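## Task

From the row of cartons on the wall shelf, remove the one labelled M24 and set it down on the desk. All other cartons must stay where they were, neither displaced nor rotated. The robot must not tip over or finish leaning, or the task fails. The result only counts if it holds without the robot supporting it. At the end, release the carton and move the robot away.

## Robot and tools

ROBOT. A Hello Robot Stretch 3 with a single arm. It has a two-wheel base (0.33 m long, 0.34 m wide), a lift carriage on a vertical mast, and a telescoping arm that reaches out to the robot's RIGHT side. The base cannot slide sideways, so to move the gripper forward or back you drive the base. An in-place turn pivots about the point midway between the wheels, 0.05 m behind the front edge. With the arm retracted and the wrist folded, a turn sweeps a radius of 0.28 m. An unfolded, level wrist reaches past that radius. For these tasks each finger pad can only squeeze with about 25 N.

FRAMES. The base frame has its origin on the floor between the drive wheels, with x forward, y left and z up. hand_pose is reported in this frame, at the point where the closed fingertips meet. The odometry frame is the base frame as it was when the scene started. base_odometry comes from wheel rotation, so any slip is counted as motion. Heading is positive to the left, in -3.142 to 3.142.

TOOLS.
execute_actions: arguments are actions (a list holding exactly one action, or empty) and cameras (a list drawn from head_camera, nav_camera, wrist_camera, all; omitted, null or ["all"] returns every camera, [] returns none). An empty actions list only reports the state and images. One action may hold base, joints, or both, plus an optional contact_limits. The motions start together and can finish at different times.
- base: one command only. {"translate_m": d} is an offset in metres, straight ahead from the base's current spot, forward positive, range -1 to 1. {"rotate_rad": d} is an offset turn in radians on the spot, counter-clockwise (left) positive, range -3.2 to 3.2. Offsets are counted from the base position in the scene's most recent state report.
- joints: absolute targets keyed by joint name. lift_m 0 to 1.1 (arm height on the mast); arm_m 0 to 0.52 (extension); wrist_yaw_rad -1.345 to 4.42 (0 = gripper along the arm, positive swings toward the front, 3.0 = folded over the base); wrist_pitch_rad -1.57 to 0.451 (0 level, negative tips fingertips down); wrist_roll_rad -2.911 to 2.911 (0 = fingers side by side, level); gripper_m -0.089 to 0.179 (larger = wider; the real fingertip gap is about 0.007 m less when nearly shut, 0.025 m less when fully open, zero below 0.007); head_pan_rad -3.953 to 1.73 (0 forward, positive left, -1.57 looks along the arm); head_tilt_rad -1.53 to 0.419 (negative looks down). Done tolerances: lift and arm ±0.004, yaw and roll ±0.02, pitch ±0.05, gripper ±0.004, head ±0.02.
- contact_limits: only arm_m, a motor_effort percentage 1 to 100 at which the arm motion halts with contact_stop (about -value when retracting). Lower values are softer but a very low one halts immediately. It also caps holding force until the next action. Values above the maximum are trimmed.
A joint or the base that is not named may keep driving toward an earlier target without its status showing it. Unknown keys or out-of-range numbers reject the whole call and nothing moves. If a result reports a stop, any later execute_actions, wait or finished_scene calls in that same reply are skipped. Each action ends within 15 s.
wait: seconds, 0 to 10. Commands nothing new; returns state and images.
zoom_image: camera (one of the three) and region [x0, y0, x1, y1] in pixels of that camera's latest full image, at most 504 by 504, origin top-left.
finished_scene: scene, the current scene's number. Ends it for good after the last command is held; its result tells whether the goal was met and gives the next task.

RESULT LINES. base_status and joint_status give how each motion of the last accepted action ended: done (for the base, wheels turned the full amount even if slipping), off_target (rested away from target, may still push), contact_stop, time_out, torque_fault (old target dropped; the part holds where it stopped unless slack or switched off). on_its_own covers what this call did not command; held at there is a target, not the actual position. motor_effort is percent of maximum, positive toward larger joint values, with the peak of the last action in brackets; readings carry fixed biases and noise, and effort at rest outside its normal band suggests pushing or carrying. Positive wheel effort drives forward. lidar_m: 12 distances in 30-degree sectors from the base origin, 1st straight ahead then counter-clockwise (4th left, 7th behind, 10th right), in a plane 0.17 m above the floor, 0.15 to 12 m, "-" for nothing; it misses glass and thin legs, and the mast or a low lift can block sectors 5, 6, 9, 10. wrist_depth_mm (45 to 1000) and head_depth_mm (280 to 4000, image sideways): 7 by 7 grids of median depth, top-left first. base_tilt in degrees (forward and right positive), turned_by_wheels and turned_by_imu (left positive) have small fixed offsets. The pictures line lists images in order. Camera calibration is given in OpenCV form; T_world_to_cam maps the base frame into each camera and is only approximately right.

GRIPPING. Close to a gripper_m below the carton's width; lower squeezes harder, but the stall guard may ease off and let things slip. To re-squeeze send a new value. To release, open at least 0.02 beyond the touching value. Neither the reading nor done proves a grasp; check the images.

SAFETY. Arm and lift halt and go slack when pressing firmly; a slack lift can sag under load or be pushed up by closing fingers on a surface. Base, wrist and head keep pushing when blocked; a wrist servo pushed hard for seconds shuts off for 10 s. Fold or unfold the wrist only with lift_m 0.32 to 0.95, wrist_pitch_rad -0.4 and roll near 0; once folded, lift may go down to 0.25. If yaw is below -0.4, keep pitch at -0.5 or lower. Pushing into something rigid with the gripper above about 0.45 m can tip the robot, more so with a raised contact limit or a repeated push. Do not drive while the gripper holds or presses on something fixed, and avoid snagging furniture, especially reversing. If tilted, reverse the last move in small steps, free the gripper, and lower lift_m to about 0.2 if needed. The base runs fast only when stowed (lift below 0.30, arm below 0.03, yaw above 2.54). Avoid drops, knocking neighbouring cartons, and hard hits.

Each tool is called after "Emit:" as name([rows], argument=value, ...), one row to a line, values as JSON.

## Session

Emit:
execute_actions(actions=[])

Scene clock: 0.00 s.
base_odometry: x=+0.000 y=+0.000 heading=+0.000 (m, m, rad; odometry frame)
turned_by_wheels: +0.000 (rad since the last result)
turned_by_imu: +0.000 (rad since the last result)
base_tilt: forward=-0.8 right=+0.1 (deg)
lidar_m: 1.51 2.11 1.59 2.05 2.38 1.96 2.34 2.73 2.70 1.85 1.45 1.43
head_depth_mm: 1339 1344 1360 1362 1379 1384 1392 / 1427 1430 1445 1450 1465 1472 1484 / 1528 1524 1534 1558 1572 1582 1607 / 1645 1645 1658 1666 1683 1696 1721 / 1796 1784 1799 1809 1824 1850 1850 / 1902 1969 1968 2003 2025 2039 2016 / 2065 2143 2170 2195 2258 2244 2109
base_status: not commanded
joint_positions: lift_m=+0.599 arm_m=+0.001 wrist_yaw_rad=+2.885 wrist_pitch_rad=-0.537 wrist_roll_rad=-0.006 gripper_m=+0.037 head_pan_rad=-0.004 head_tilt_rad=-0.010
joint_status: not commanded
motor_effort: left_wheel=+0 right_wheel=+0 lift_m=+22 arm_m=+1 wrist_yaw_rad=+1 wrist_pitch_rad=+7 wrist_roll_rad=+0 gripper_m=+1 head_pan_rad=-1 head_tilt_rad=+3 (%)
hand_pose: x=+0.0315 y=+0.0550 z=+0.5864 quat_wxyz=(+0.273, +0.698, +0.100, +0.654) (m; base frame)
wrist_depth_mm: - - - - - - - / - - - - - - - / - - - - - - - / - - - - - - - / 895 916 932 920 947 935 946 / 778 794 - 786 799 811 792 / 701 700 707 702 714 725 706
pictures: head_camera (sideways: a quarter turn clockwise sets it upright), nav_camera (sideways: a quarter turn counterclockwise sets it upright), wrist_camera
camera_calibration (this result's frames):
head_camera: T_world_to_cam=[[-0.0559942, 0.00406617, -0.998423, 1.32663], [0.0120826, 0.999921, 0.00339465, 0.00175474], [0.998358, -0.0118735, -0.0560389, 0.0275031], [0, 0, 0, 1]] pos_world=[0.0468045, -0.00682235, 1.32607]
nav_camera: T_world_to_cam=[[0.0225051, -0.00920576, 0.999704, -1.25847], [0.0510025, -0.998645, -0.0103442, 0.0591887], [0.998445, 0.0512202, -0.0220051, -0.020427], [0, 0, 0, 1]] pos_world=[0.0456984, 0.0485696, 1.25826]
wrist_camera: T_world_to_cam=[[0.980071, -0.196577, 0.028608, -0.0334885], [-0.112401, -0.667515, -0.736064, 0.504458], [0.16379, 0.718179, -0.676308, 0.516243], [0, 0, 0, 1]] pos_world=[0.00496747, -0.0406046, 0.72141]
Images, in order (width x height): head_camera 896x504, nav_camera 672x504, wrist_camera 644x364.

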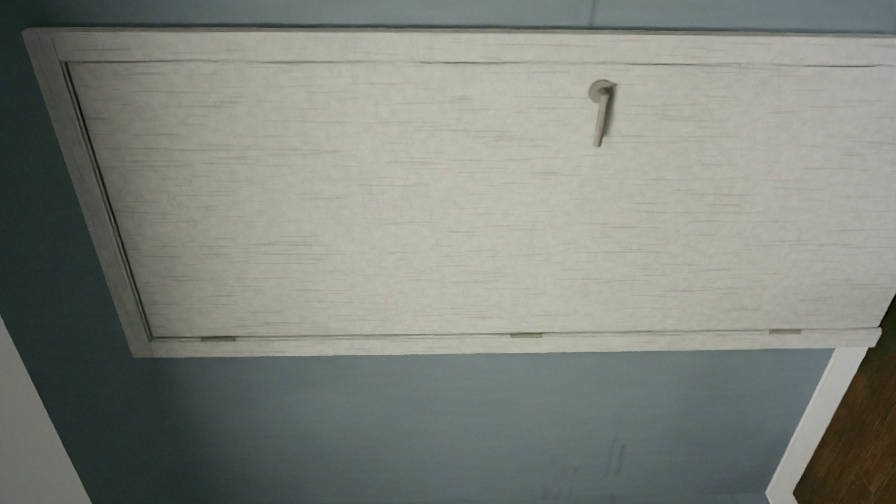

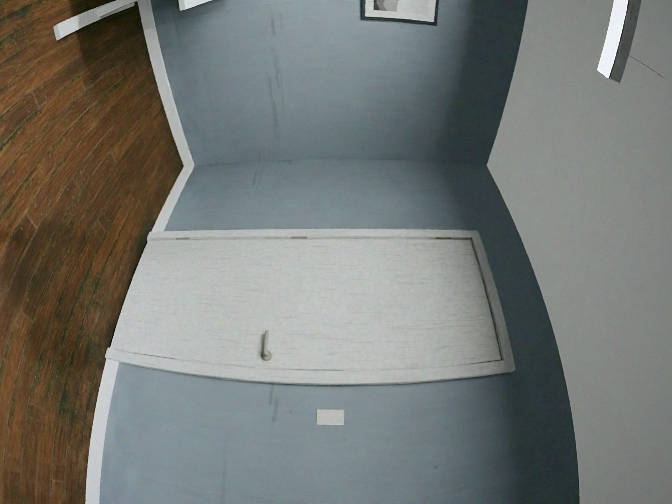

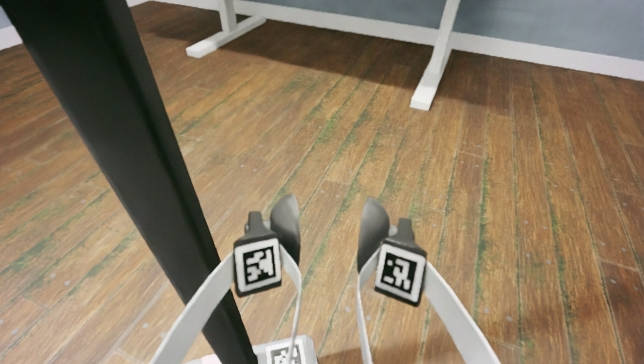

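Emit:
execute_actions([
  {"joints":{"head_pan_rad":-1.6,"head_tilt_rad":-0.3,"lift_m":0.27,"wrist_pitch_rad":-0.4,"wrist_yaw_rad":3.0}},
], cameras=["head_camera","nav_camera"])

Scene clock: 8.97 s.
base_odometry: x=+0.000 y=+0.000 heading=+0.000 (m, m, rad; odometry frame)
turned_by_wheels: +0.000 (rad since the last result)
turned_by_imu: +0.002 (rad since the last result)
base_tilt: forward=-1.0 right=+0.0 (deg)
lidar_m: 1.51 2.11 1.58 2.04 2.38 1.96 2.34 2.74 2.70 1.85 1.45 1.43
head_depth_mm: 2372 2459 2634 2744 2553 1878 1486 / 2474 2607 2754 2910 2557 1902 1499 / 2543 2715 2826 2988 2564 1890 1485 / 2191 2315 2440 2587 2544 1897 1497 / 1902 2005 2107 2228 2315 1907 1494 / 1701 1766 1848 1948 2060 1896 1504 / 1551 1610 1679 1742 1825 1812 1511
base_status: not commanded
joint_positions: lift_m=+0.270 arm_m=+0.001 wrist_yaw_rad=+2.997 wrist_pitch_rad=-0.421 wrist_roll_rad=-0.006 gripper_m=+0.037 head_pan_rad=-1.593 head_tilt_rad=-0.296
joint_status: all done
motor_effort: left_wheel=+0(0) right_wheel=+0(0) lift_m=+15(25) arm_m=+1(1) wrist_yaw_rad=+2(4) wrist_pitch_rad=+11(12) wrist_roll_rad=+0(0) gripper_m=+1(0) head_pan_rad=-5(47) head_tilt_rad=-3(19) (%)
hand_pose: x=+0.0111 y=+0.0757 z=+0.2825 quat_wxyz=(+0.197, +0.698, +0.098, +0.681) (m; base frame)
wrist_depth_mm: - - - - - - - / - - - - - - - / 845 832 858 888 907 943 916 / 658 660 684 674 693 710 713 / 538 549 - 542 588 570 582 / 474 - - - 486 477 491 / - - - - 414 419 413
pictures: head_camera (sideways: a quarter turn clockwise sets it upright), nav_camera (sideways: a quarter turn counterclockwise sets it upright)
camera_calibration (this result's frames):
head_camera: T_world_to_cam=[[0.011233, 0.335256, -0.94206, 1.25248], [0.999529, -0.0306824, 0.000999142, -0.00114919], [-0.0285697, -0.941627, -0.335442, 0.397447], [0, 0, 0, 1]] pos_world=[-0.00156552, -0.0456896, 1.31323]
nav_camera: T_world_to_cam=[[-0.0158079, -0.3034, 0.952732, -1.19672], [-0.999287, -0.0278933, -0.025463, 0.0852719], [0.0343004, -0.952455, -0.302743, 0.350883], [0, 0, 0, 1]] pos_world=[0.054258, -0.0265057, 1.24855]
Images, in order (width x height): head_camera 896x504, nav_camera 672x504.

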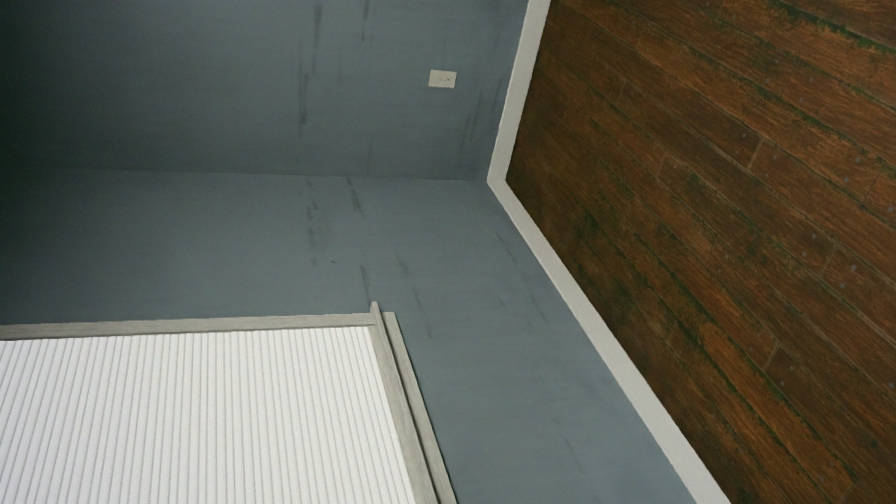

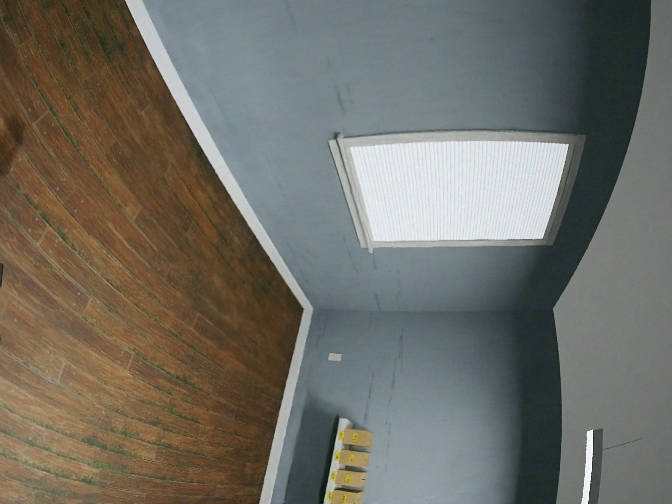

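Emit:
execute_actions([
  {"joints":{"head_pan_rad":-2.5,"head_tilt_rad":-0.15}},
], cameras=["head_camera","nav_camera"])

Scene clock: 12.57 s.
base_odometry: x=+0.000 y=+0.000 heading=+0.000 (m, m, rad; odometry frame)
turned_by_wheels: +0.000 (rad since the last result)
turned_by_imu: +0.001 (rad since the last result)
base_tilt: forward=-0.7 right=+0.1 (deg)
lidar_m: 1.51 2.11 1.58 2.05 2.38 1.96 2.34 2.74 2.70 1.86 1.46 1.43
head_depth_mm: 2752 2869 2984 3168 3139 2267 1707 / 2682 2815 2882 3053 3076 2298 1722 / 2596 2695 2764 2890 2989 2279 1712 / 2503 2619 2745 2806 2865 2262 1719 / 2431 2517 2634 2539 2813 2304 1733 / 2376 2474 2533 2437 2729 2298 1718 / 2319 2347 2442 2492 2613 2303 1715
base_status: not commanded
joint_positions: lift_m=+0.270 arm_m=+0.001 wrist_yaw_rad=+2.997 wrist_pitch_rad=-0.421 wrist_roll_rad=-0.006 gripper_m=+0.037 head_pan_rad=-2.493 head_tilt_rad=-0.162
joint_status: all done
motor_effort: left_wheel=+0(0) right_wheel=+0(0) lift_m=+14(15) arm_m=+1(1) wrist_yaw_rad=+2(3) wrist_pitch_rad=+11(12) wrist_roll_rad=+0(0) gripper_m=+0(0) head_pan_rad=-5(47) head_tilt_rad=+4(16) (%)
hand_pose: x=+0.0111 y=+0.0757 z=+0.2825 quat_wxyz=(+0.197, +0.698, +0.098, +0.681) (m; base frame)
wrist_depth_mm: - - - - - - - / - - - - - - - / 829 834 879 888 878 914 934 / 654 672 682 673 681 705 708 / 535 556 - 566 595 576 580 / 470 - - - 475 477 484 / - - - - 408 413 419
pictures: head_camera (sideways: a quarter turn clockwise sets it upright), nav_camera (sideways: a quarter turn counterclockwise sets it upright)
camera_calibration (this result's frames):
head_camera: T_world_to_cam=[[0.166756, 0.121644, -0.978466, 1.29909], [0.59752, -0.801851, 0.00214534, -0.000189422], [-0.784323, -0.58501, -0.206398, 0.234102], [0, 0, 0, 1]] pos_world=[-0.0329061, -0.0212269, 1.31944]
nav_camera: T_world_to_cam=[[-0.143738, -0.0975668, 0.984794, -1.23785], [-0.645438, 0.763587, -0.0185554, 0.0741243], [-0.750166, -0.638291, -0.17273, 0.186447], [0, 0, 0, 1]] pos_world=[0.00978313, -0.0583656, 1.25261]
Images, in order (width x height): head_camera 896x504, nav_camera 672x504.

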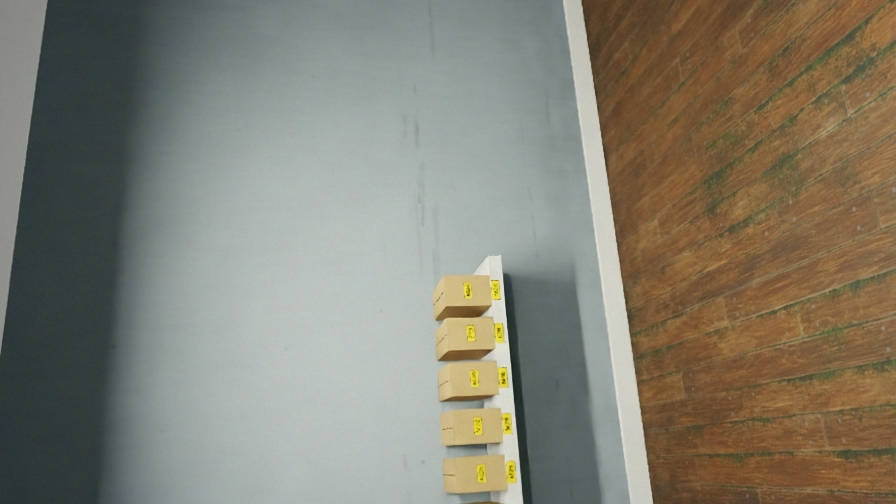

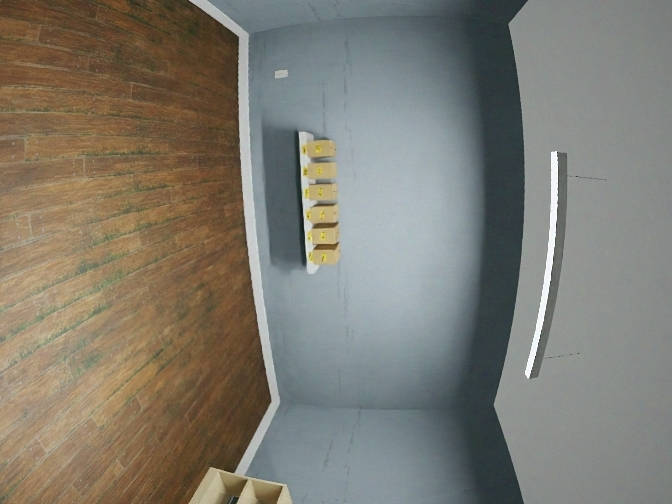

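Emit:
zoom_image(camera="head_camera", region=[420, 250, 540, 504])

Region (420, 250, 540, 504) of head_camera's 896x504 image, scaled by 1.984, with more detail than that image has; it fills the left 238 columns of this view, and the rest is white.

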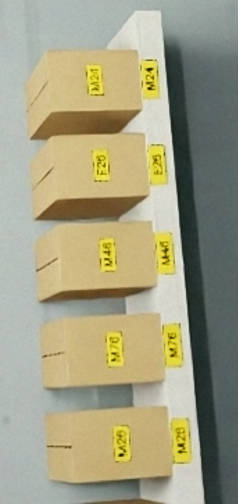

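Emit:
execute_actions([
  {"base":{"rotate_rad":-2.499},"joints":{"head_pan_rad":0.2,"head_tilt_rad":-0.35}},
], cameras=[])

Emit:
execute_actions([
  {"base":{"translate_m":1.0}},
], cameras=["head_camera"])

Scene clock: 31.60 s.
base_odometry: x=+0.000 y=+0.000 heading=-2.499 (m, m, rad; odometry frame)
turned_by_wheels: -2.499 (rad since the last result)
turned_by_imu: -2.489 (rad since the last result)
base_tilt: forward=-0.9 right=+0.1 (deg)
lidar_m: 2.70 2.70 1.71 1.44 1.43 1.60 2.09 1.58 2.05 2.35 2.07 2.34
head_depth_mm: 2400 2544 2739 2940 2364 1785 1421 / 2389 2524 2703 2933 2345 1786 1435 / 2356 2478 2574 2926 2342 1795 1431 / 2296 2459 2551 2839 2323 1782 1435 / 2282 2408 2519 2773 2383 1775 1428 / 2244 2395 2477 2756 2379 1797 1431 / 2220 2361 2521 2723 2361 1784 1429
base_status: done
joint_positions: lift_m=+0.270 arm_m=+0.001 wrist_yaw_rad=+2.997 wrist_pitch_rad=-0.421 wrist_roll_rad=-0.006 gripper_m=+0.037 head_pan_rad=+0.193 head_tilt_rad=-0.346
joint_status: all done
motor_effort: left_wheel=+4(17) right_wheel=-2(8) lift_m=+15(15) arm_m=+1(0) wrist_yaw_rad=+2(3) wrist_pitch_rad=+12(12) wrist_roll_rad=+0(0) gripper_m=+0(0) head_pan_rad=+4(46) head_tilt_rad=-2(15) (%)
hand_pose: x=+0.0111 y=+0.0757 z=+0.2825 quat_wxyz=(+0.197, +0.698, +0.098, +0.681) (m; base frame)
wrist_depth_mm: - - - - - - - / - - - - - - - / 840 832 841 886 899 917 909 / 674 672 692 684 685 683 710 / 542 550 - 560 585 577 569 / 466 - - - 479 481 478 / - - - - 414 420 421
pictures: none
No camera images: the call's "cameras" was empty. Leave "cameras" out to get every camera's image.

Scene clock: 36.63 s.
base_odometry: x=-0.800 y=-0.600 heading=-2.499 (m, m, rad; odometry frame)
turned_by_wheels: +0.000 (rad since the last result)
turned_by_imu: +0.002 (rad since the last result)
base_tilt: forward=-0.8 right=+0.1 (deg)
lidar_m: 1.75 1.74 1.97 1.74 1.74 1.96 2.56 2.74 2.43 1.66 1.67 2.08
head_depth_mm: 1539 1633 1750 1904 2047 1778 1431 / 1521 1618 1731 1880 2033 1781 1423 / 1496 1602 1695 1602 2017 1775 1436 / 1477 1568 1692 1566 1952 1788 1431 / 1463 1569 1669 1549 1944 1798 1435 / 1450 1538 1644 1526 1922 1785 1424 / 1424 1535 1635 1504 1878 1786 1424
base_status: done
joint_positions: lift_m=+0.270 arm_m=+0.001 wrist_yaw_rad=+2.997 wrist_pitch_rad=-0.420 wrist_roll_rad=-0.006 gripper_m=+0.037 head_pan_rad=+0.193 head_tilt_rad=-0.347
joint_status: not commanded
motor_effort: left_wheel=+4(15) right_wheel=-2(6) lift_m=+15(15) arm_m=+1(1) wrist_yaw_rad=+2(2) wrist_pitch_rad=+12(12) wrist_roll_rad=+0(0) gripper_m=+0(0) head_pan_rad=+4(3) head_tilt_rad=-1(2) (%)
hand_pose: x=+0.0110 y=+0.0758 z=+0.2827 quat_wxyz=(+0.197, +0.698, +0.098, +0.681) (m; base frame)
wrist_depth_mm: - - - - - - - / - - - - - - - / 829 860 866 896 902 925 919 / 672 664 686 693 699 710 730 / 555 547 - 559 584 566 569 / 470 - - - 479 483 492 / - - - - 414 415 424
pictures: head_camera (sideways: a quarter turn clockwise sets it upright)
camera_calibration (this result's frames):
head_camera: T_world_to_cam=[[-0.376233, -0.069639, -0.923904, 1.23114], [-0.183337, 0.98305, 0.000561479, 0.00663615], [0.908205, 0.169597, -0.382623, 0.453133], [0, 0, 0, 1]] pos_world=[0.0528764, 0.00236207, 1.31084]
Images, in order (width x height): head_camera 896x504.

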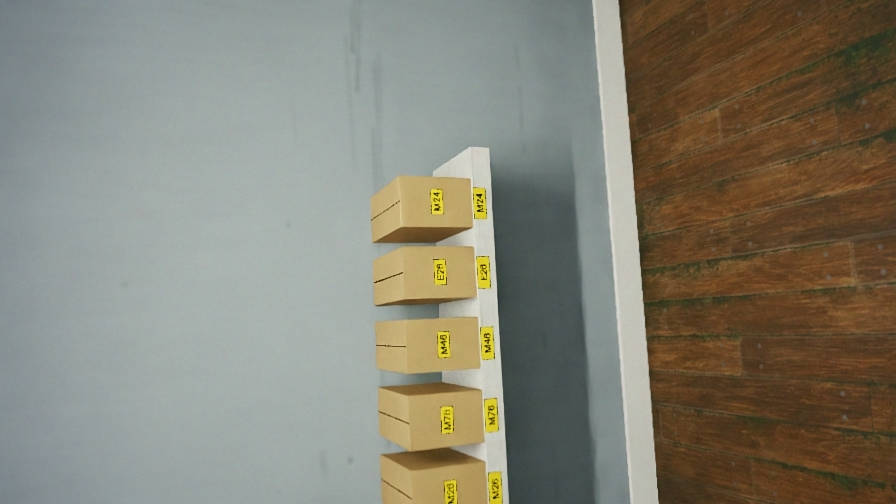

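Emit:
zoom_image(camera="head_camera", region=[360, 135, 510, 360])

Region (360, 135, 510, 360) of head_camera's 896x504 image, scaled by 2.240, with more detail than that image has.

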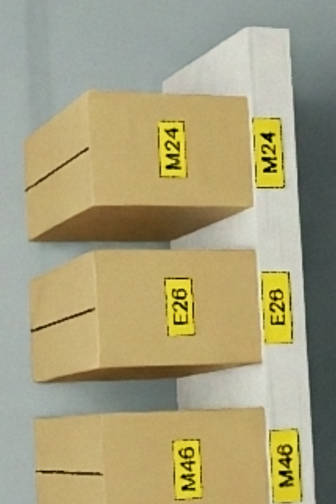

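Emit:
execute_actions([
  {"base":{"translate_m":1.0},"joints":{"head_tilt_rad":-0.7}},
], cameras=[])

Emit:
execute_actions([
  {"base":{"translate_m":0.045}},
], cameras=["head_camera"])

Scene clock: 55.93 s.
base_odometry: x=-1.601 y=-1.199 heading=-2.499 (m, m, rad; odometry frame)
turned_by_wheels: +0.000 (rad since the last result)
turned_by_imu: +0.003 (rad since the last result)
base_tilt: forward=-0.9 right=+0.1 (deg)
lidar_m: 0.79 0.79 0.89 1.47 2.04 2.31 3.79 3.60 1.79 1.46 1.72 0.94
head_depth_mm: 679 768 883 1044 1267 1349 1168 / 672 757 873 1021 1251 1343 1172 / 663 748 858 1008 1208 1352 1166 / 655 737 844 916 800 1341 1178 / 646 727 803 687 768 1319 1174 / 639 719 803 746 779 1317 1173 / 632 711 798 677 737 1303 1175
base_status: done
joint_positions: lift_m=+0.270 arm_m=+0.001 wrist_yaw_rad=+2.997 wrist_pitch_rad=-0.420 wrist_roll_rad=-0.006 gripper_m=+0.037 head_pan_rad=+0.193 head_tilt_rad=-0.692
joint_status: all done
motor_effort: left_wheel=+4(14) right_wheel=-3(5) lift_m=+15(15) arm_m=+0(1) wrist_yaw_rad=+2(2) wrist_pitch_rad=+12(11) wrist_roll_rad=+0(0) gripper_m=+1(1) head_pan_rad=+3(3) head_tilt_rad=-4(22) (%)
hand_pose: x=+0.0109 y=+0.0758 z=+0.2827 quat_wxyz=(+0.197, +0.698, +0.098, +0.681) (m; base frame)
wrist_depth_mm: - - - - - 806 650 / - - - - - 884 673 / 865 837 883 875 930 846 699 / 661 654 679 671 681 693 669 / 540 552 - 560 589 576 579 / 466 - - - 489 478 483 / - - - - 408 425 422
pictures: none
No camera images: the call's "cameras" was empty. Leave "cameras" out to get every camera's image.

Scene clock: 57.17 s.
base_odometry: x=-1.637 y=-1.226 heading=-2.498 (m, m, rad; odometry frame)
turned_by_wheels: +0.000 (rad since the last result)
turned_by_imu: +0.000 (rad since the last result)
base_tilt: forward=-0.9 right=+0.1 (deg)
lidar_m: 0.74 0.74 0.84 1.39 2.06 2.32 3.60 3.62 1.81 1.46 1.63 0.89
head_depth_mm: 636 724 834 990 1197 1343 1166 / 632 715 818 966 1169 1331 1171 / 625 704 811 949 1140 1326 1179 / 617 697 797 887 774 1315 1172 / 611 689 774 678 699 1295 1172 / 603 678 773 722 734 1285 1172 / 596 670 763 686 671 1263 1174
base_status: done
joint_positions: lift_m=+0.270 arm_m=+0.001 wrist_yaw_rad=+2.998 wrist_pitch_rad=-0.420 wrist_roll_rad=-0.006 gripper_m=+0.037 head_pan_rad=+0.193 head_tilt_rad=-0.692
joint_status: not commanded
motor_effort: left_wheel=+4(14) right_wheel=-2(6) lift_m=+15(15) arm_m=+0(1) wrist_yaw_rad=+2(3) wrist_pitch_rad=+11(12) wrist_roll_rad=+0(0) gripper_m=+0(1) head_pan_rad=+3(3) head_tilt_rad=-3(3) (%)
hand_pose: x=+0.0109 y=+0.0758 z=+0.2827 quat_wxyz=(+0.197, +0.698, +0.098, +0.681) (m; base frame)
wrist_depth_mm: - - - - - 810 626 / - - - - - 834 641 / 836 835 870 877 900 833 642 / 674 663 668 684 682 717 653 / 542 543 - 544 595 570 581 / 482 - - - 472 486 490 / - - - - 410 420 416
pictures: head_camera (sideways: a quarter turn clockwise sets it upright)
camera_calibration (this result's frames):
head_camera: T_world_to_cam=[[-0.66125, -0.125463, -0.739599, 0.992561], [-0.183807, 0.982959, -0.00241096, 0.0105084], [0.727299, 0.134349, -0.673043, 0.832091], [0, 0, 0, 1]] pos_world=[0.0530837, 0.00240999, 1.29416]
Images, in order (width x height): head_camera 896x504.

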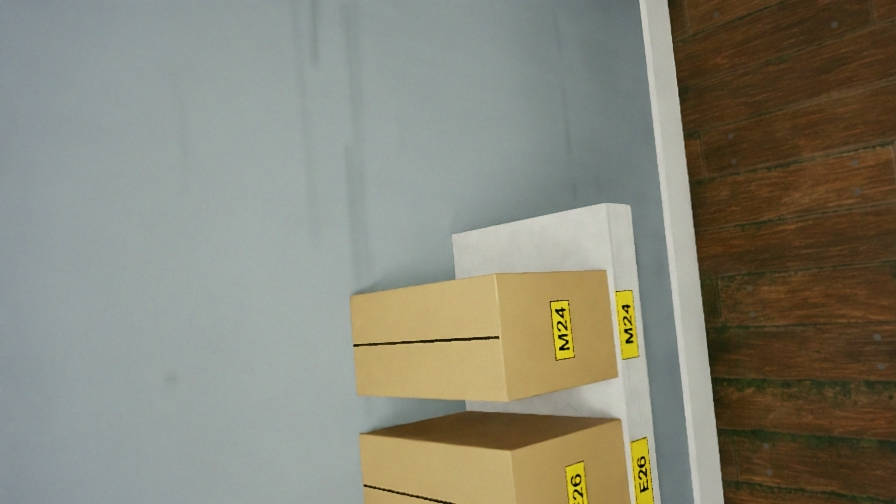

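Emit:
execute_actions([
  {"base":{"rotate_rad":1.871},"joints":{"lift_m":0.60,"head_pan_rad":-1.6,"head_tilt_rad":-0.75}},
], cameras=[])

Emit:
execute_actions([
  {"joints":{"lift_m":0.94,"wrist_yaw_rad":0.0,"wrist_pitch_rad":-0.4}},
], cameras=["head_camera"])

Scene clock: 68.47 s.
base_odometry: x=-1.637 y=-1.226 heading=-0.628 (m, m, rad; odometry frame)
turned_by_wheels: +1.871 (rad since the last result)
turned_by_imu: +1.868 (rad since the last result)
base_tilt: forward=-0.8 right=+0.1 (deg)
lidar_m: 2.06 2.13 2.92 3.63 2.29 1.47 1.72 1.06 0.77 0.74 0.77 1.06
head_depth_mm: 632 719 837 989 1225 1314 1167 / 630 717 832 983 1220 1321 1189 / 628 714 824 923 807 1321 1200 / 625 714 786 660 760 1328 1197 / 624 708 786 675 779 1316 1172 / 623 706 782 677 770 1314 1155 / 618 704 781 660 753 1316 1156
base_status: done
joint_positions: lift_m=+0.600 arm_m=+0.001 wrist_yaw_rad=+2.998 wrist_pitch_rad=-0.420 wrist_roll_rad=-0.006 gripper_m=+0.037 head_pan_rad=-1.593 head_tilt_rad=-0.741
joint_status: all done
motor_effort: left_wheel=-4(13) right_wheel=+3(8) lift_m=+29(26) arm_m=+0(1) wrist_yaw_rad=+3(2) wrist_pitch_rad=+11(11) wrist_roll_rad=+0(0) gripper_m=+0(1) head_pan_rad=-5(46) head_tilt_rad=-3(10) (%)
hand_pose: x=+0.0109 y=+0.0758 z=+0.6119 quat_wxyz=(+0.197, +0.698, +0.098, +0.681) (m; base frame)
wrist_depth_mm: - - - - - - - / - - - - - - - / - - - - - - - / - - - - - - - / 988 985 - - - - - / 856 861 - 846 904 869 899 / 733 743 736 769 748 768 762
pictures: none
No camera images: the call's "cameras" was empty. Leave "cameras" out to get every camera's image.

Scene clock: 72.40 s.
base_odometry: x=-1.637 y=-1.226 heading=-0.628 (m, m, rad; odometry frame)
turned_by_wheels: +0.000 (rad since the last result)
turned_by_imu: +0.001 (rad since the last result)
base_tilt: forward=-0.8 right=+0.1 (deg)
lidar_m: 2.06 2.14 2.93 3.63 2.30 1.47 1.72 1.06 0.77 0.74 0.77 1.05
head_depth_mm: 630 718 832 940 - - - / 629 718 828 967 - - 1112 / 627 714 828 929 - - 1108 / 625 713 789 688 - 1321 1124 / 622 709 787 673 782 1317 1154 / 623 707 779 679 768 1318 1157 / 620 706 779 658 749 1315 1150
base_status: not commanded
joint_positions: lift_m=+0.940 arm_m=+0.001 wrist_yaw_rad=+0.003 wrist_pitch_rad=-0.420 wrist_roll_rad=-0.006 gripper_m=+0.037 head_pan_rad=-1.593 head_tilt_rad=-0.741
joint_status: all done
motor_effort: left_wheel=-4(4) right_wheel=+3(3) lift_m=+29(26) arm_m=+0(0) wrist_yaw_rad=-3(3) wrist_pitch_rad=+11(11) wrist_roll_rad=+0(0) gripper_m=+1(1) head_pan_rad=-4(5) head_tilt_rad=-4(4) (%)
hand_pose: x=-0.0208 y=-0.3703 z=+0.9519 quat_wxyz=(+0.694, +0.149, -0.689, -0.146) (m; base frame)
wrist_depth_mm: 464 458 457 459 449 451 441 / 510 506 501 502 487 485 492 / 495 486 520 531 549 550 536 / 390 381 404 414 618 613 604 / 373 351 383 349 672 712 688 / 423 411 413 413 773 825 800 / - - - 467 971 992 970
pictures: head_camera (sideways: a quarter turn clockwise sets it upright)
camera_calibration (this result's frames):
head_camera: T_world_to_cam=[[0.0195306, 0.707979, -0.705963, 0.944572], [0.999534, -0.0303801, -0.00281459, 0.00381529], [-0.0234399, -0.70558, -0.708243, 0.882453], [0, 0, 0, 1]] pos_world=[-0.00157693, -0.0459803, 1.29183]
Images, in order (width x height): head_camera 896x504.

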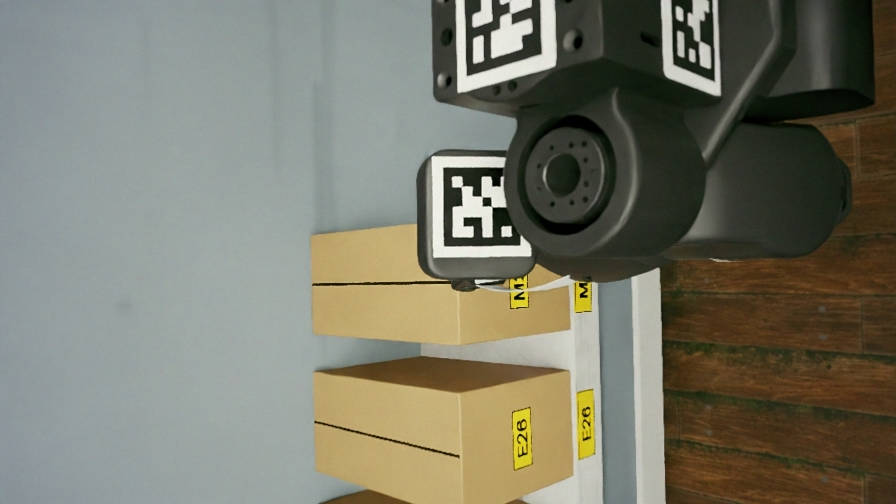

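Emit:
execute_actions([
  {"base":{"translate_m":0.024},"joints":{"lift_m":0.98,"wrist_pitch_rad":-1.57,"arm_m":0.04,"gripper_m":0.16,"wrist_roll_rad":0.0}},
], cameras=[])

Emit:
execute_actions([
  {"joints":{"arm_m":0.48,"lift_m":0.975,"gripper_m":0.16}},
], cameras=["head_camera","wrist_camera"])

Scene clock: 81.27 s.
base_odometry: x=-1.617 y=-1.240 heading=-0.628 (m, m, rad; odometry frame)
turned_by_wheels: +0.000 (rad since the last result)
turned_by_imu: +0.001 (rad since the last result)
base_tilt: forward=-0.8 right=+0.0 (deg)
lidar_m: 2.03 2.11 2.88 3.58 2.29 1.49 1.75 1.06 0.77 0.74 0.77 1.06
head_depth_mm: 631 704 - - - 1289 1156 / 628 710 - - - 1266 1122 / 628 712 791 - - - 1116 / 627 712 789 658 - - 1136 / 622 709 786 754 779 1343 1134 / 622 707 769 660 750 1316 1154 / 619 704 780 670 769 1316 1156
base_status: done
joint_positions: lift_m=+0.980 arm_m=+0.040 wrist_yaw_rad=+0.003 wrist_pitch_rad=-1.563 wrist_roll_rad=-0.003 gripper_m=+0.129 head_pan_rad=-1.593 head_tilt_rad=-0.741
joint_status: gripper_m off_target (ended at +0.129, target +0.160); the others done
motor_effort: left_wheel=-4(7) right_wheel=+2(7) lift_m=+29(30) arm_m=+6(11) wrist_yaw_rad=-2(3) wrist_pitch_rad=-4(11) wrist_roll_rad=+2(2) gripper_m=+99(99) head_pan_rad=-5(5) head_tilt_rad=-4(3) (%)
hand_pose: x=-0.0217 y=-0.1626 z=+0.8619 quat_wxyz=(+0.504, +0.500, -0.500, -0.497) (m; base frame)
wrist_depth_mm: - 978 974 950 956 953 951 / - 980 989 - - 997 999 / - - - - - - - / - - - - - - - / - - - - - - - / - - - - - - - / - - - - - - -
pictures: none
No camera images: the call's "cameras" was empty. Leave "cameras" out to get every camera's image.

Scene clock: 85.70 s.
base_odometry: x=-1.617 y=-1.240 heading=-0.628 (m, m, rad; odometry frame)
turned_by_wheels: +0.000 (rad since the last result)
turned_by_imu: +0.001 (rad since the last result)
base_tilt: forward=-0.9 right=+0.1 (deg)
lidar_m: 2.03 2.10 2.89 3.60 2.30 1.49 1.75 1.06 0.77 0.74 0.77 1.05
head_depth_mm: 609 - 834 991 1231 1312 1150 / - 730 828 989 1219 1317 1148 / - 714 827 894 789 1317 1153 / - - 770 661 754 1313 1156 / 623 709 787 754 779 1318 1152 / 621 707 769 658 748 1323 1154 / 618 703 776 670 770 1315 1150
base_status: not commanded
joint_positions: lift_m=+0.975 arm_m=+0.480 wrist_yaw_rad=+0.001 wrist_pitch_rad=-1.564 wrist_roll_rad=-0.002 gripper_m=+0.160 head_pan_rad=-1.593 head_tilt_rad=-0.741
joint_status: all done
motor_effort: left_wheel=-3(4) right_wheel=+2(2) lift_m=+15(22) arm_m=+5(6) wrist_yaw_rad=-1(2) wrist_pitch_rad=-3(4) wrist_roll_rad=+1(1) gripper_m=+1(99) head_pan_rad=-4(4) head_tilt_rad=-2(3) (%)
hand_pose: x=-0.0217 y=-0.6023 z=+0.8578 quat_wxyz=(+0.502, +0.499, -0.501, -0.498) (m; base frame)
wrist_depth_mm: 161 199 159 160 161 286 280 / 167 202 165 166 335 706 645 / 172 201 171 171 343 - 996 / 180 203 179 177 357 - - / 186 191 185 183 379 - - / 192 237 192 190 - - - / 204 204 201 199 - - -
pictures: head_camera (sideways: a quarter turn clockwise sets it upright), wrist_camera
camera_calibration (this result's frames):
head_camera: T_world_to_cam=[[0.0196999, 0.707974, -0.705963, 0.944571], [0.999527, -0.0306191, -0.00281459, 0.00381534], [-0.0236086, -0.705574, -0.708243, 0.882454], [0, 0, 0, 1]] pos_world=[-0.00158792, -0.0459784, 1.29183]
wrist_camera: T_world_to_cam=[[-0.998083, -0.0511923, -0.0347665, -0.0193133], [-0.0570375, 0.978947, 0.195985, 0.452878], [0.0240017, 0.197592, -0.97999, 1.12444], [0, 0, 0, 1]] pos_world=[-0.0204337, -0.666513, 1.01251]
Images, in order (width x height): head_camera 896x504, wrist_camera 644x364.

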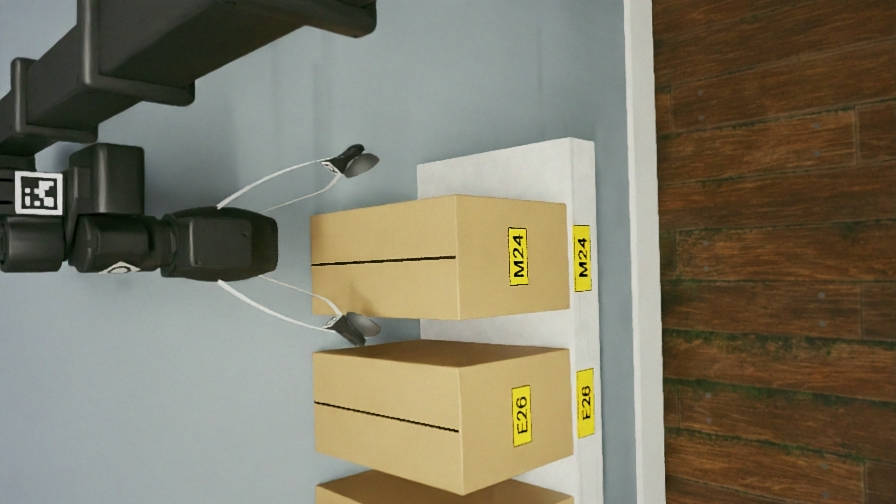

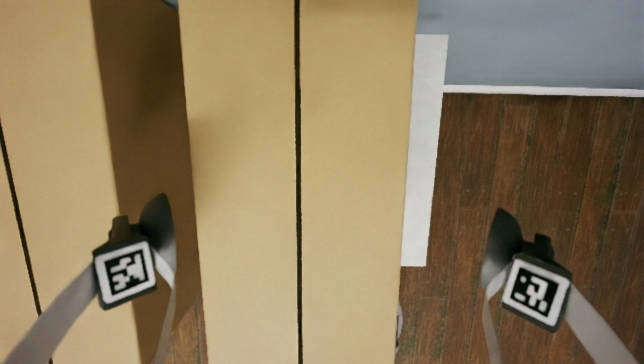

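Emit:
execute_actions([
  {"base":{"translate_m":0.013},"joints":{"lift_m":0.955}},
], cameras=["head_camera","wrist_camera"])

Scene clock: 97.50 s.
base_odometry: x=-1.607 y=-1.248 heading=-0.628 (m, m, rad; odometry frame)
turned_by_wheels: +0.000 (rad since the last result)
turned_by_imu: +0.001 (rad since the last result)
base_tilt: forward=-0.8 right=+0.1 (deg)
lidar_m: 2.02 2.09 2.86 3.59 2.29 1.50 1.76 1.06 0.77 0.74 0.77 1.05
head_depth_mm: 620 - - 1016 1224 1316 1152 / - 729 829 988 1217 1316 1149 / - 728 808 849 784 1326 1147 / 604 - 767 658 755 1320 1153 / 623 707 795 790 777 1318 1155 / 621 705 767 658 750 1310 1154 / 620 704 781 700 767 1314 1150
base_status: done
joint_positions: lift_m=+0.955 arm_m=+0.480 wrist_yaw_rad=+0.001 wrist_pitch_rad=-1.564 wrist_roll_rad=-0.002 gripper_m=+0.160 head_pan_rad=-1.593 head_tilt_rad=-0.741
joint_status: all done
motor_effort: left_wheel=-3(5) right_wheel=+2(7) lift_m=+15(10) arm_m=+6(6) wrist_yaw_rad=-1(0) wrist_pitch_rad=-3(3) wrist_roll_rad=+1(1) gripper_m=+1(1) head_pan_rad=-4(4) head_tilt_rad=-3(2) (%)
hand_pose: x=-0.0217 y=-0.6023 z=+0.8377 quat_wxyz=(+0.502, +0.499, -0.501, -0.498) (m; base frame)
wrist_depth_mm: 142 179 141 140 139 289 278 / 147 180 146 145 144 678 640 / 153 180 152 150 150 - 981 / 158 181 158 156 156 - - / 165 169 163 161 161 - - / 170 208 170 167 169 - - / 179 181 178 175 175 - -
pictures: head_camera (sideways: a quarter turn clockwise sets it upright), wrist_camera
camera_calibration (this result's frames):
head_camera: T_world_to_cam=[[0.0196999, 0.707974, -0.705963, 0.944571], [0.999527, -0.0306191, -0.00281459, 0.00381534], [-0.0236086, -0.705574, -0.708243, 0.882454], [0, 0, 0, 1]] pos_world=[-0.00158792, -0.0459784, 1.29183]
wrist_camera: T_world_to_cam=[[-0.998083, -0.0511922, -0.0347665, -0.020009], [-0.0570375, 0.978947, 0.195985, 0.456801], [0.0240017, 0.197592, -0.97999, 1.10483], [0, 0, 0, 1]] pos_world=[-0.0204337, -0.666515, 0.992504]
Images, in order (width x height): head_camera 896x504, wrist_camera 644x364.

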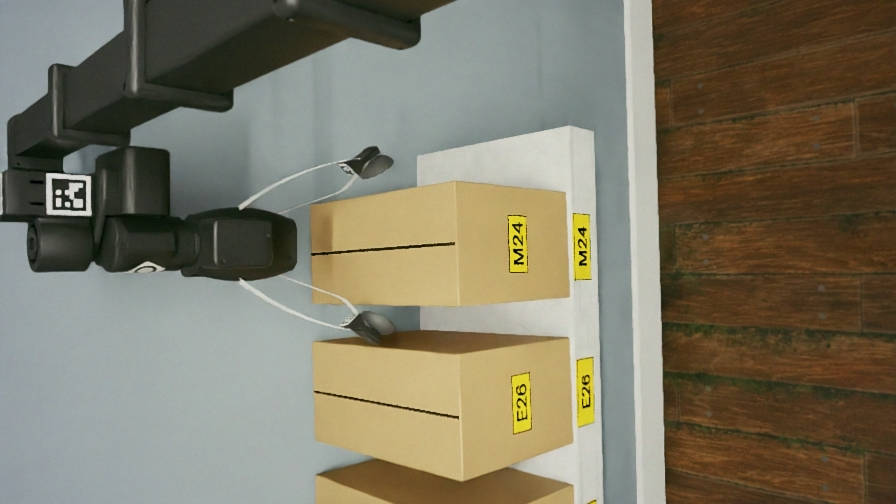

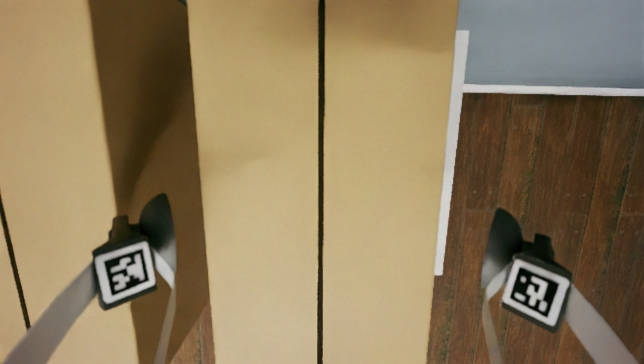

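Emit:
execute_actions([
  {"joints":{"lift_m":0.914}},
], cameras=["head_camera","wrist_camera"])

Scene clock: 101.87 s.
base_odometry: x=-1.607 y=-1.248 heading=-0.628 (m, m, rad; odometry frame)
turned_by_wheels: +0.000 (rad since the last result)
turned_by_imu: +0.001 (rad since the last result)
base_tilt: forward=-0.8 right=+0.1 (deg)
lidar_m: 2.02 2.09 2.87 3.61 2.30 1.50 1.76 1.05 0.77 0.74 0.77 1.06
head_depth_mm: 632 703 - - 1264 1317 1153 / 618 - 850 987 1217 1319 1155 / 608 743 808 829 787 1315 1152 / 615 - 741 658 754 1320 1157 / 623 709 796 777 778 1315 1150 / 622 706 767 658 750 1325 1155 / 619 707 778 697 770 1314 1154
base_status: not commanded
joint_positions: lift_m=+0.914 arm_m=+0.480 wrist_yaw_rad=+0.001 wrist_pitch_rad=-1.564 wrist_roll_rad=-0.002 gripper_m=+0.160 head_pan_rad=-1.593 head_tilt_rad=-0.741
joint_status: all done
motor_effort: left_wheel=-3(3) right_wheel=+2(3) lift_m=+14(11) arm_m=+6(6) wrist_yaw_rad=-1(1) wrist_pitch_rad=-3(3) wrist_roll_rad=+1(1) gripper_m=-1(1) head_pan_rad=-4(4) head_tilt_rad=-4(3) (%)
hand_pose: x=-0.0217 y=-0.6023 z=+0.7968 quat_wxyz=(+0.502, +0.499, -0.501, -0.498) (m; base frame)
wrist_depth_mm: 132 148 103 102 101 230 282 / 133 149 107 105 105 442 650 / 133 149 110 109 108 943 955 / 134 158 114 113 113 - 1000 / 133 121 119 118 117 - - / - 176 123 122 122 - - / 134 169 129 127 127 - -
pictures: head_camera (sideways: a quarter turn clockwise sets it upright), wrist_camera
camera_calibration (this result's frames):
head_camera: T_world_to_cam=[[0.0196999, 0.707974, -0.705963, 0.944571], [0.999527, -0.0306191, -0.00281459, 0.00381533], [-0.0236086, -0.705574, -0.708243, 0.882454], [0, 0, 0, 1]] pos_world=[-0.00158792, -0.0459784, 1.29183]
wrist_camera: T_world_to_cam=[[-0.998083, -0.0511945, -0.0347669, -0.0214339], [-0.05704, 0.978945, 0.195991, 0.46482], [0.0240012, 0.197599, -0.979989, 1.0647], [0, 0, 0, 1]] pos_world=[-0.0204336, -0.666515, 0.951551]
Images, in order (width x height): head_camera 896x504, wrist_camera 644x364.

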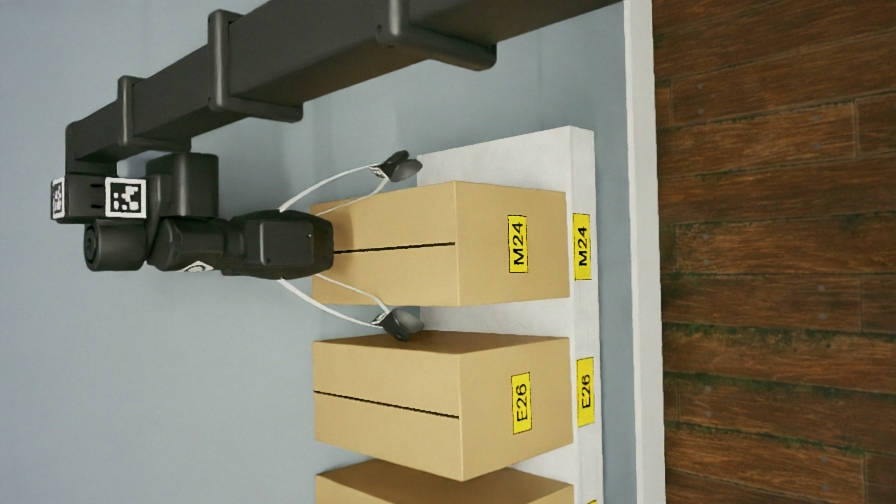

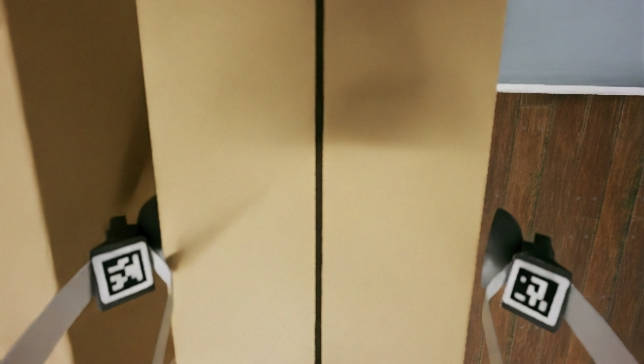

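Emit:
execute_actions([
  {"joints":{"gripper_m":0.11}},
], cameras=["wrist_camera"])

Emit:
wait(seconds=0.5)

Scene clock: 105.97 s.
base_odometry: x=-1.607 y=-1.248 heading=-0.628 (m, m, rad; odometry frame)
turned_by_wheels: +0.000 (rad since the last result)
turned_by_imu: +0.001 (rad since the last result)
base_tilt: forward=-0.9 right=+0.2 (deg)
lidar_m: 2.02 2.09 2.86 3.58 2.30 1.50 1.76 1.06 0.77 0.74 0.77 1.05
head_depth_mm: 630 701 - - 1258 1321 1164 / 618 - 849 985 1211 1317 1148 / 607 742 809 698 789 1317 1150 / 615 - 743 660 753 1324 1163 / 624 709 795 776 782 1321 1153 / 621 704 769 661 753 1319 1150 / 618 704 779 699 771 1316 1152
base_status: not commanded
joint_positions: lift_m=+0.914 arm_m=+0.480 wrist_yaw_rad=+0.001 wrist_pitch_rad=-1.566 wrist_roll_rad=-0.002 gripper_m=+0.129 head_pan_rad=-1.593 head_tilt_rad=-0.741
joint_status: gripper_m off_target (ended at +0.129, target +0.110)
motor_effort: left_wheel=-1(3) right_wheel=+0(3) lift_m=+14(14) arm_m=+5(6) wrist_yaw_rad=-1(1) wrist_pitch_rad=-2(3) wrist_roll_rad=+1(1) gripper_m=-99(98) head_pan_rad=-4(4) head_tilt_rad=-4(4) (%)
hand_pose: x=-0.0217 y=-0.6019 z=+0.7968 quat_wxyz=(+0.502, +0.499, -0.500, -0.498) (m; base frame)
wrist_depth_mm: 131 147 103 103 102 103 280 / 132 156 107 106 106 437 668 / 133 157 111 110 109 943 938 / 133 157 115 114 114 - 993 / 133 148 119 119 118 - - / - 193 124 123 122 - - / - 180 129 128 128 - -
pictures: wrist_camera
camera_calibration (this result's frames):
wrist_camera: T_world_to_cam=[[-0.998083, -0.0511442, -0.0348438, -0.021322], [-0.0570429, 0.978641, 0.197505, 0.463046], [0.0239983, 0.199114, -0.979682, 1.06533], [0, 0, 0, 1]] pos_world=[-0.0204336, -0.666368, 0.951486]
Images, in order (width x height): wrist_camera 644x364.

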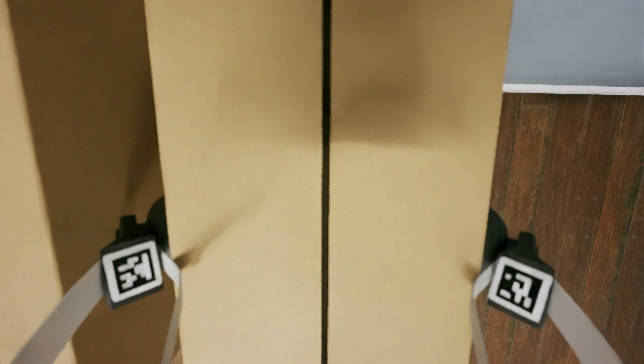

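Scene clock: 106.47 s.
base_odometry: x=-1.607 y=-1.248 heading=-0.628 (m, m, rad; odometry frame)
turned_by_wheels: +0.000 (rad since the last result)
turned_by_imu: +0.000 (rad since the last result)
base_tilt: forward=-0.9 right=+0.1 (deg)
lidar_m: 2.01 2.09 2.86 3.59 2.29 1.50 1.76 1.05 0.77 0.74 0.77 1.06
head_depth_mm: 631 704 - - 1267 1307 1155 / 618 - 847 988 1209 1317 1147 / 607 741 808 701 786 1322 1150 / 615 - 743 658 758 1315 1151 / 624 709 795 776 779 1320 1156 / 624 708 770 662 749 1312 1148 / 620 703 777 697 771 1315 1148
base_status: not commanded
joint_positions: lift_m=+0.914 arm_m=+0.480 wrist_yaw_rad=+0.001 wrist_pitch_rad=-1.566 wrist_roll_rad=-0.002 gripper_m=+0.116 head_pan_rad=-1.593 head_tilt_rad=-0.741
joint_status: gripper_m off_target (ended at +0.129, target +0.110)
on_its_own: gripper_m moved -0.013 toward your old target +0.110
motor_effort: left_wheel=-2(3) right_wheel=+0(3) lift_m=+14(14) arm_m=+5(6) wrist_yaw_rad=-1(1) wrist_pitch_rad=-2(3) wrist_roll_rad=+1(1) gripper_m=-100(98) head_pan_rad=-5(4) head_tilt_rad=-2(4) (%)
hand_pose: x=-0.0217 y=-0.6017 z=+0.7968 quat_wxyz=(+0.502, +0.500, -0.500, -0.498) (m; base frame)
wrist_depth_mm: 131 148 104 103 102 103 281 / 132 156 107 106 106 440 647 / 133 158 111 111 110 950 942 / 133 157 115 114 114 - - / 133 149 119 119 118 - - / 133 188 125 124 122 - - / - 181 130 129 128 - -
wait: 0.50 s; at rest by 0.27 s
pictures: head_camera (sideways: a quarter turn clockwise sets it upright), nav_camera (sideways: a quarter turn counterclockwise sets it upright), wrist_camera
camera_calibration (this result's frames):
head_camera: T_world_to_cam=[[0.0196999, 0.707974, -0.705963, 0.944571], [0.999527, -0.0306192, -0.00281459, 0.00381534], [-0.0236087, -0.705574, -0.708243, 0.882454], [0, 0, 0, 1]] pos_world=[-0.00158793, -0.0459784, 1.29183]
nav_camera: T_world_to_cam=[[-0.0244359, -0.6838, 0.72926, -0.905235], [-0.998942, -0.0117295, -0.0444707, 0.109995], [0.0389629, -0.729575, -0.68279, 0.845344], [0, 0, 0, 1]] pos_world=[0.0548213, -0.000967633, 1.24224]
wrist_camera: T_world_to_cam=[[-0.998083, -0.0511219, -0.0348781, -0.0212726], [-0.0570445, 0.978504, 0.198181, 0.462262], [0.0239969, 0.199791, -0.979545, 1.06561], [0, 0, 0, 1]] pos_world=[-0.0204336, -0.666312, 0.951457]
Images, in order (width x height): head_camera 896x504, nav_camera 672x504, wrist_camera 644x364.

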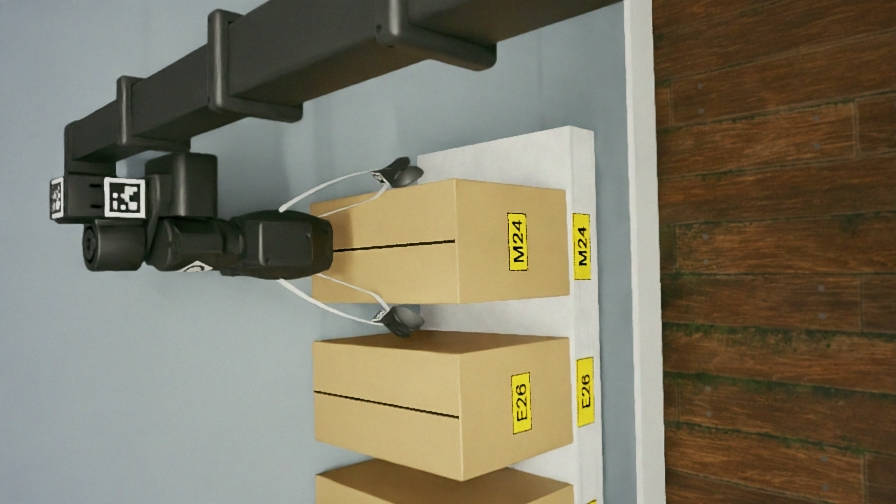

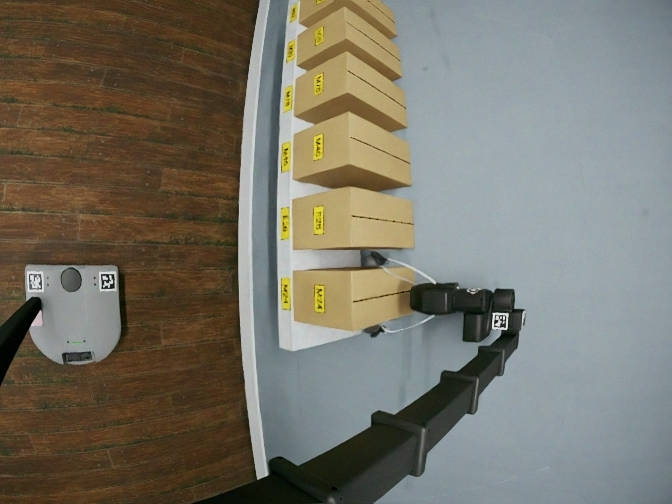

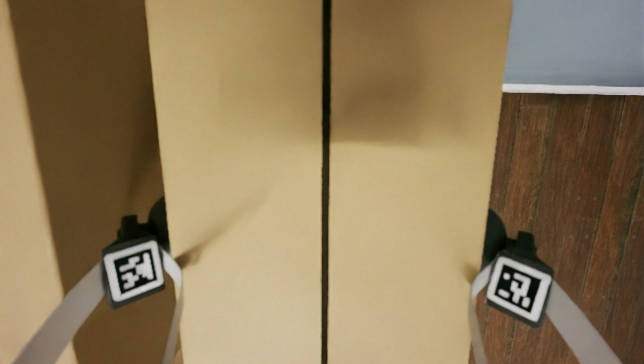

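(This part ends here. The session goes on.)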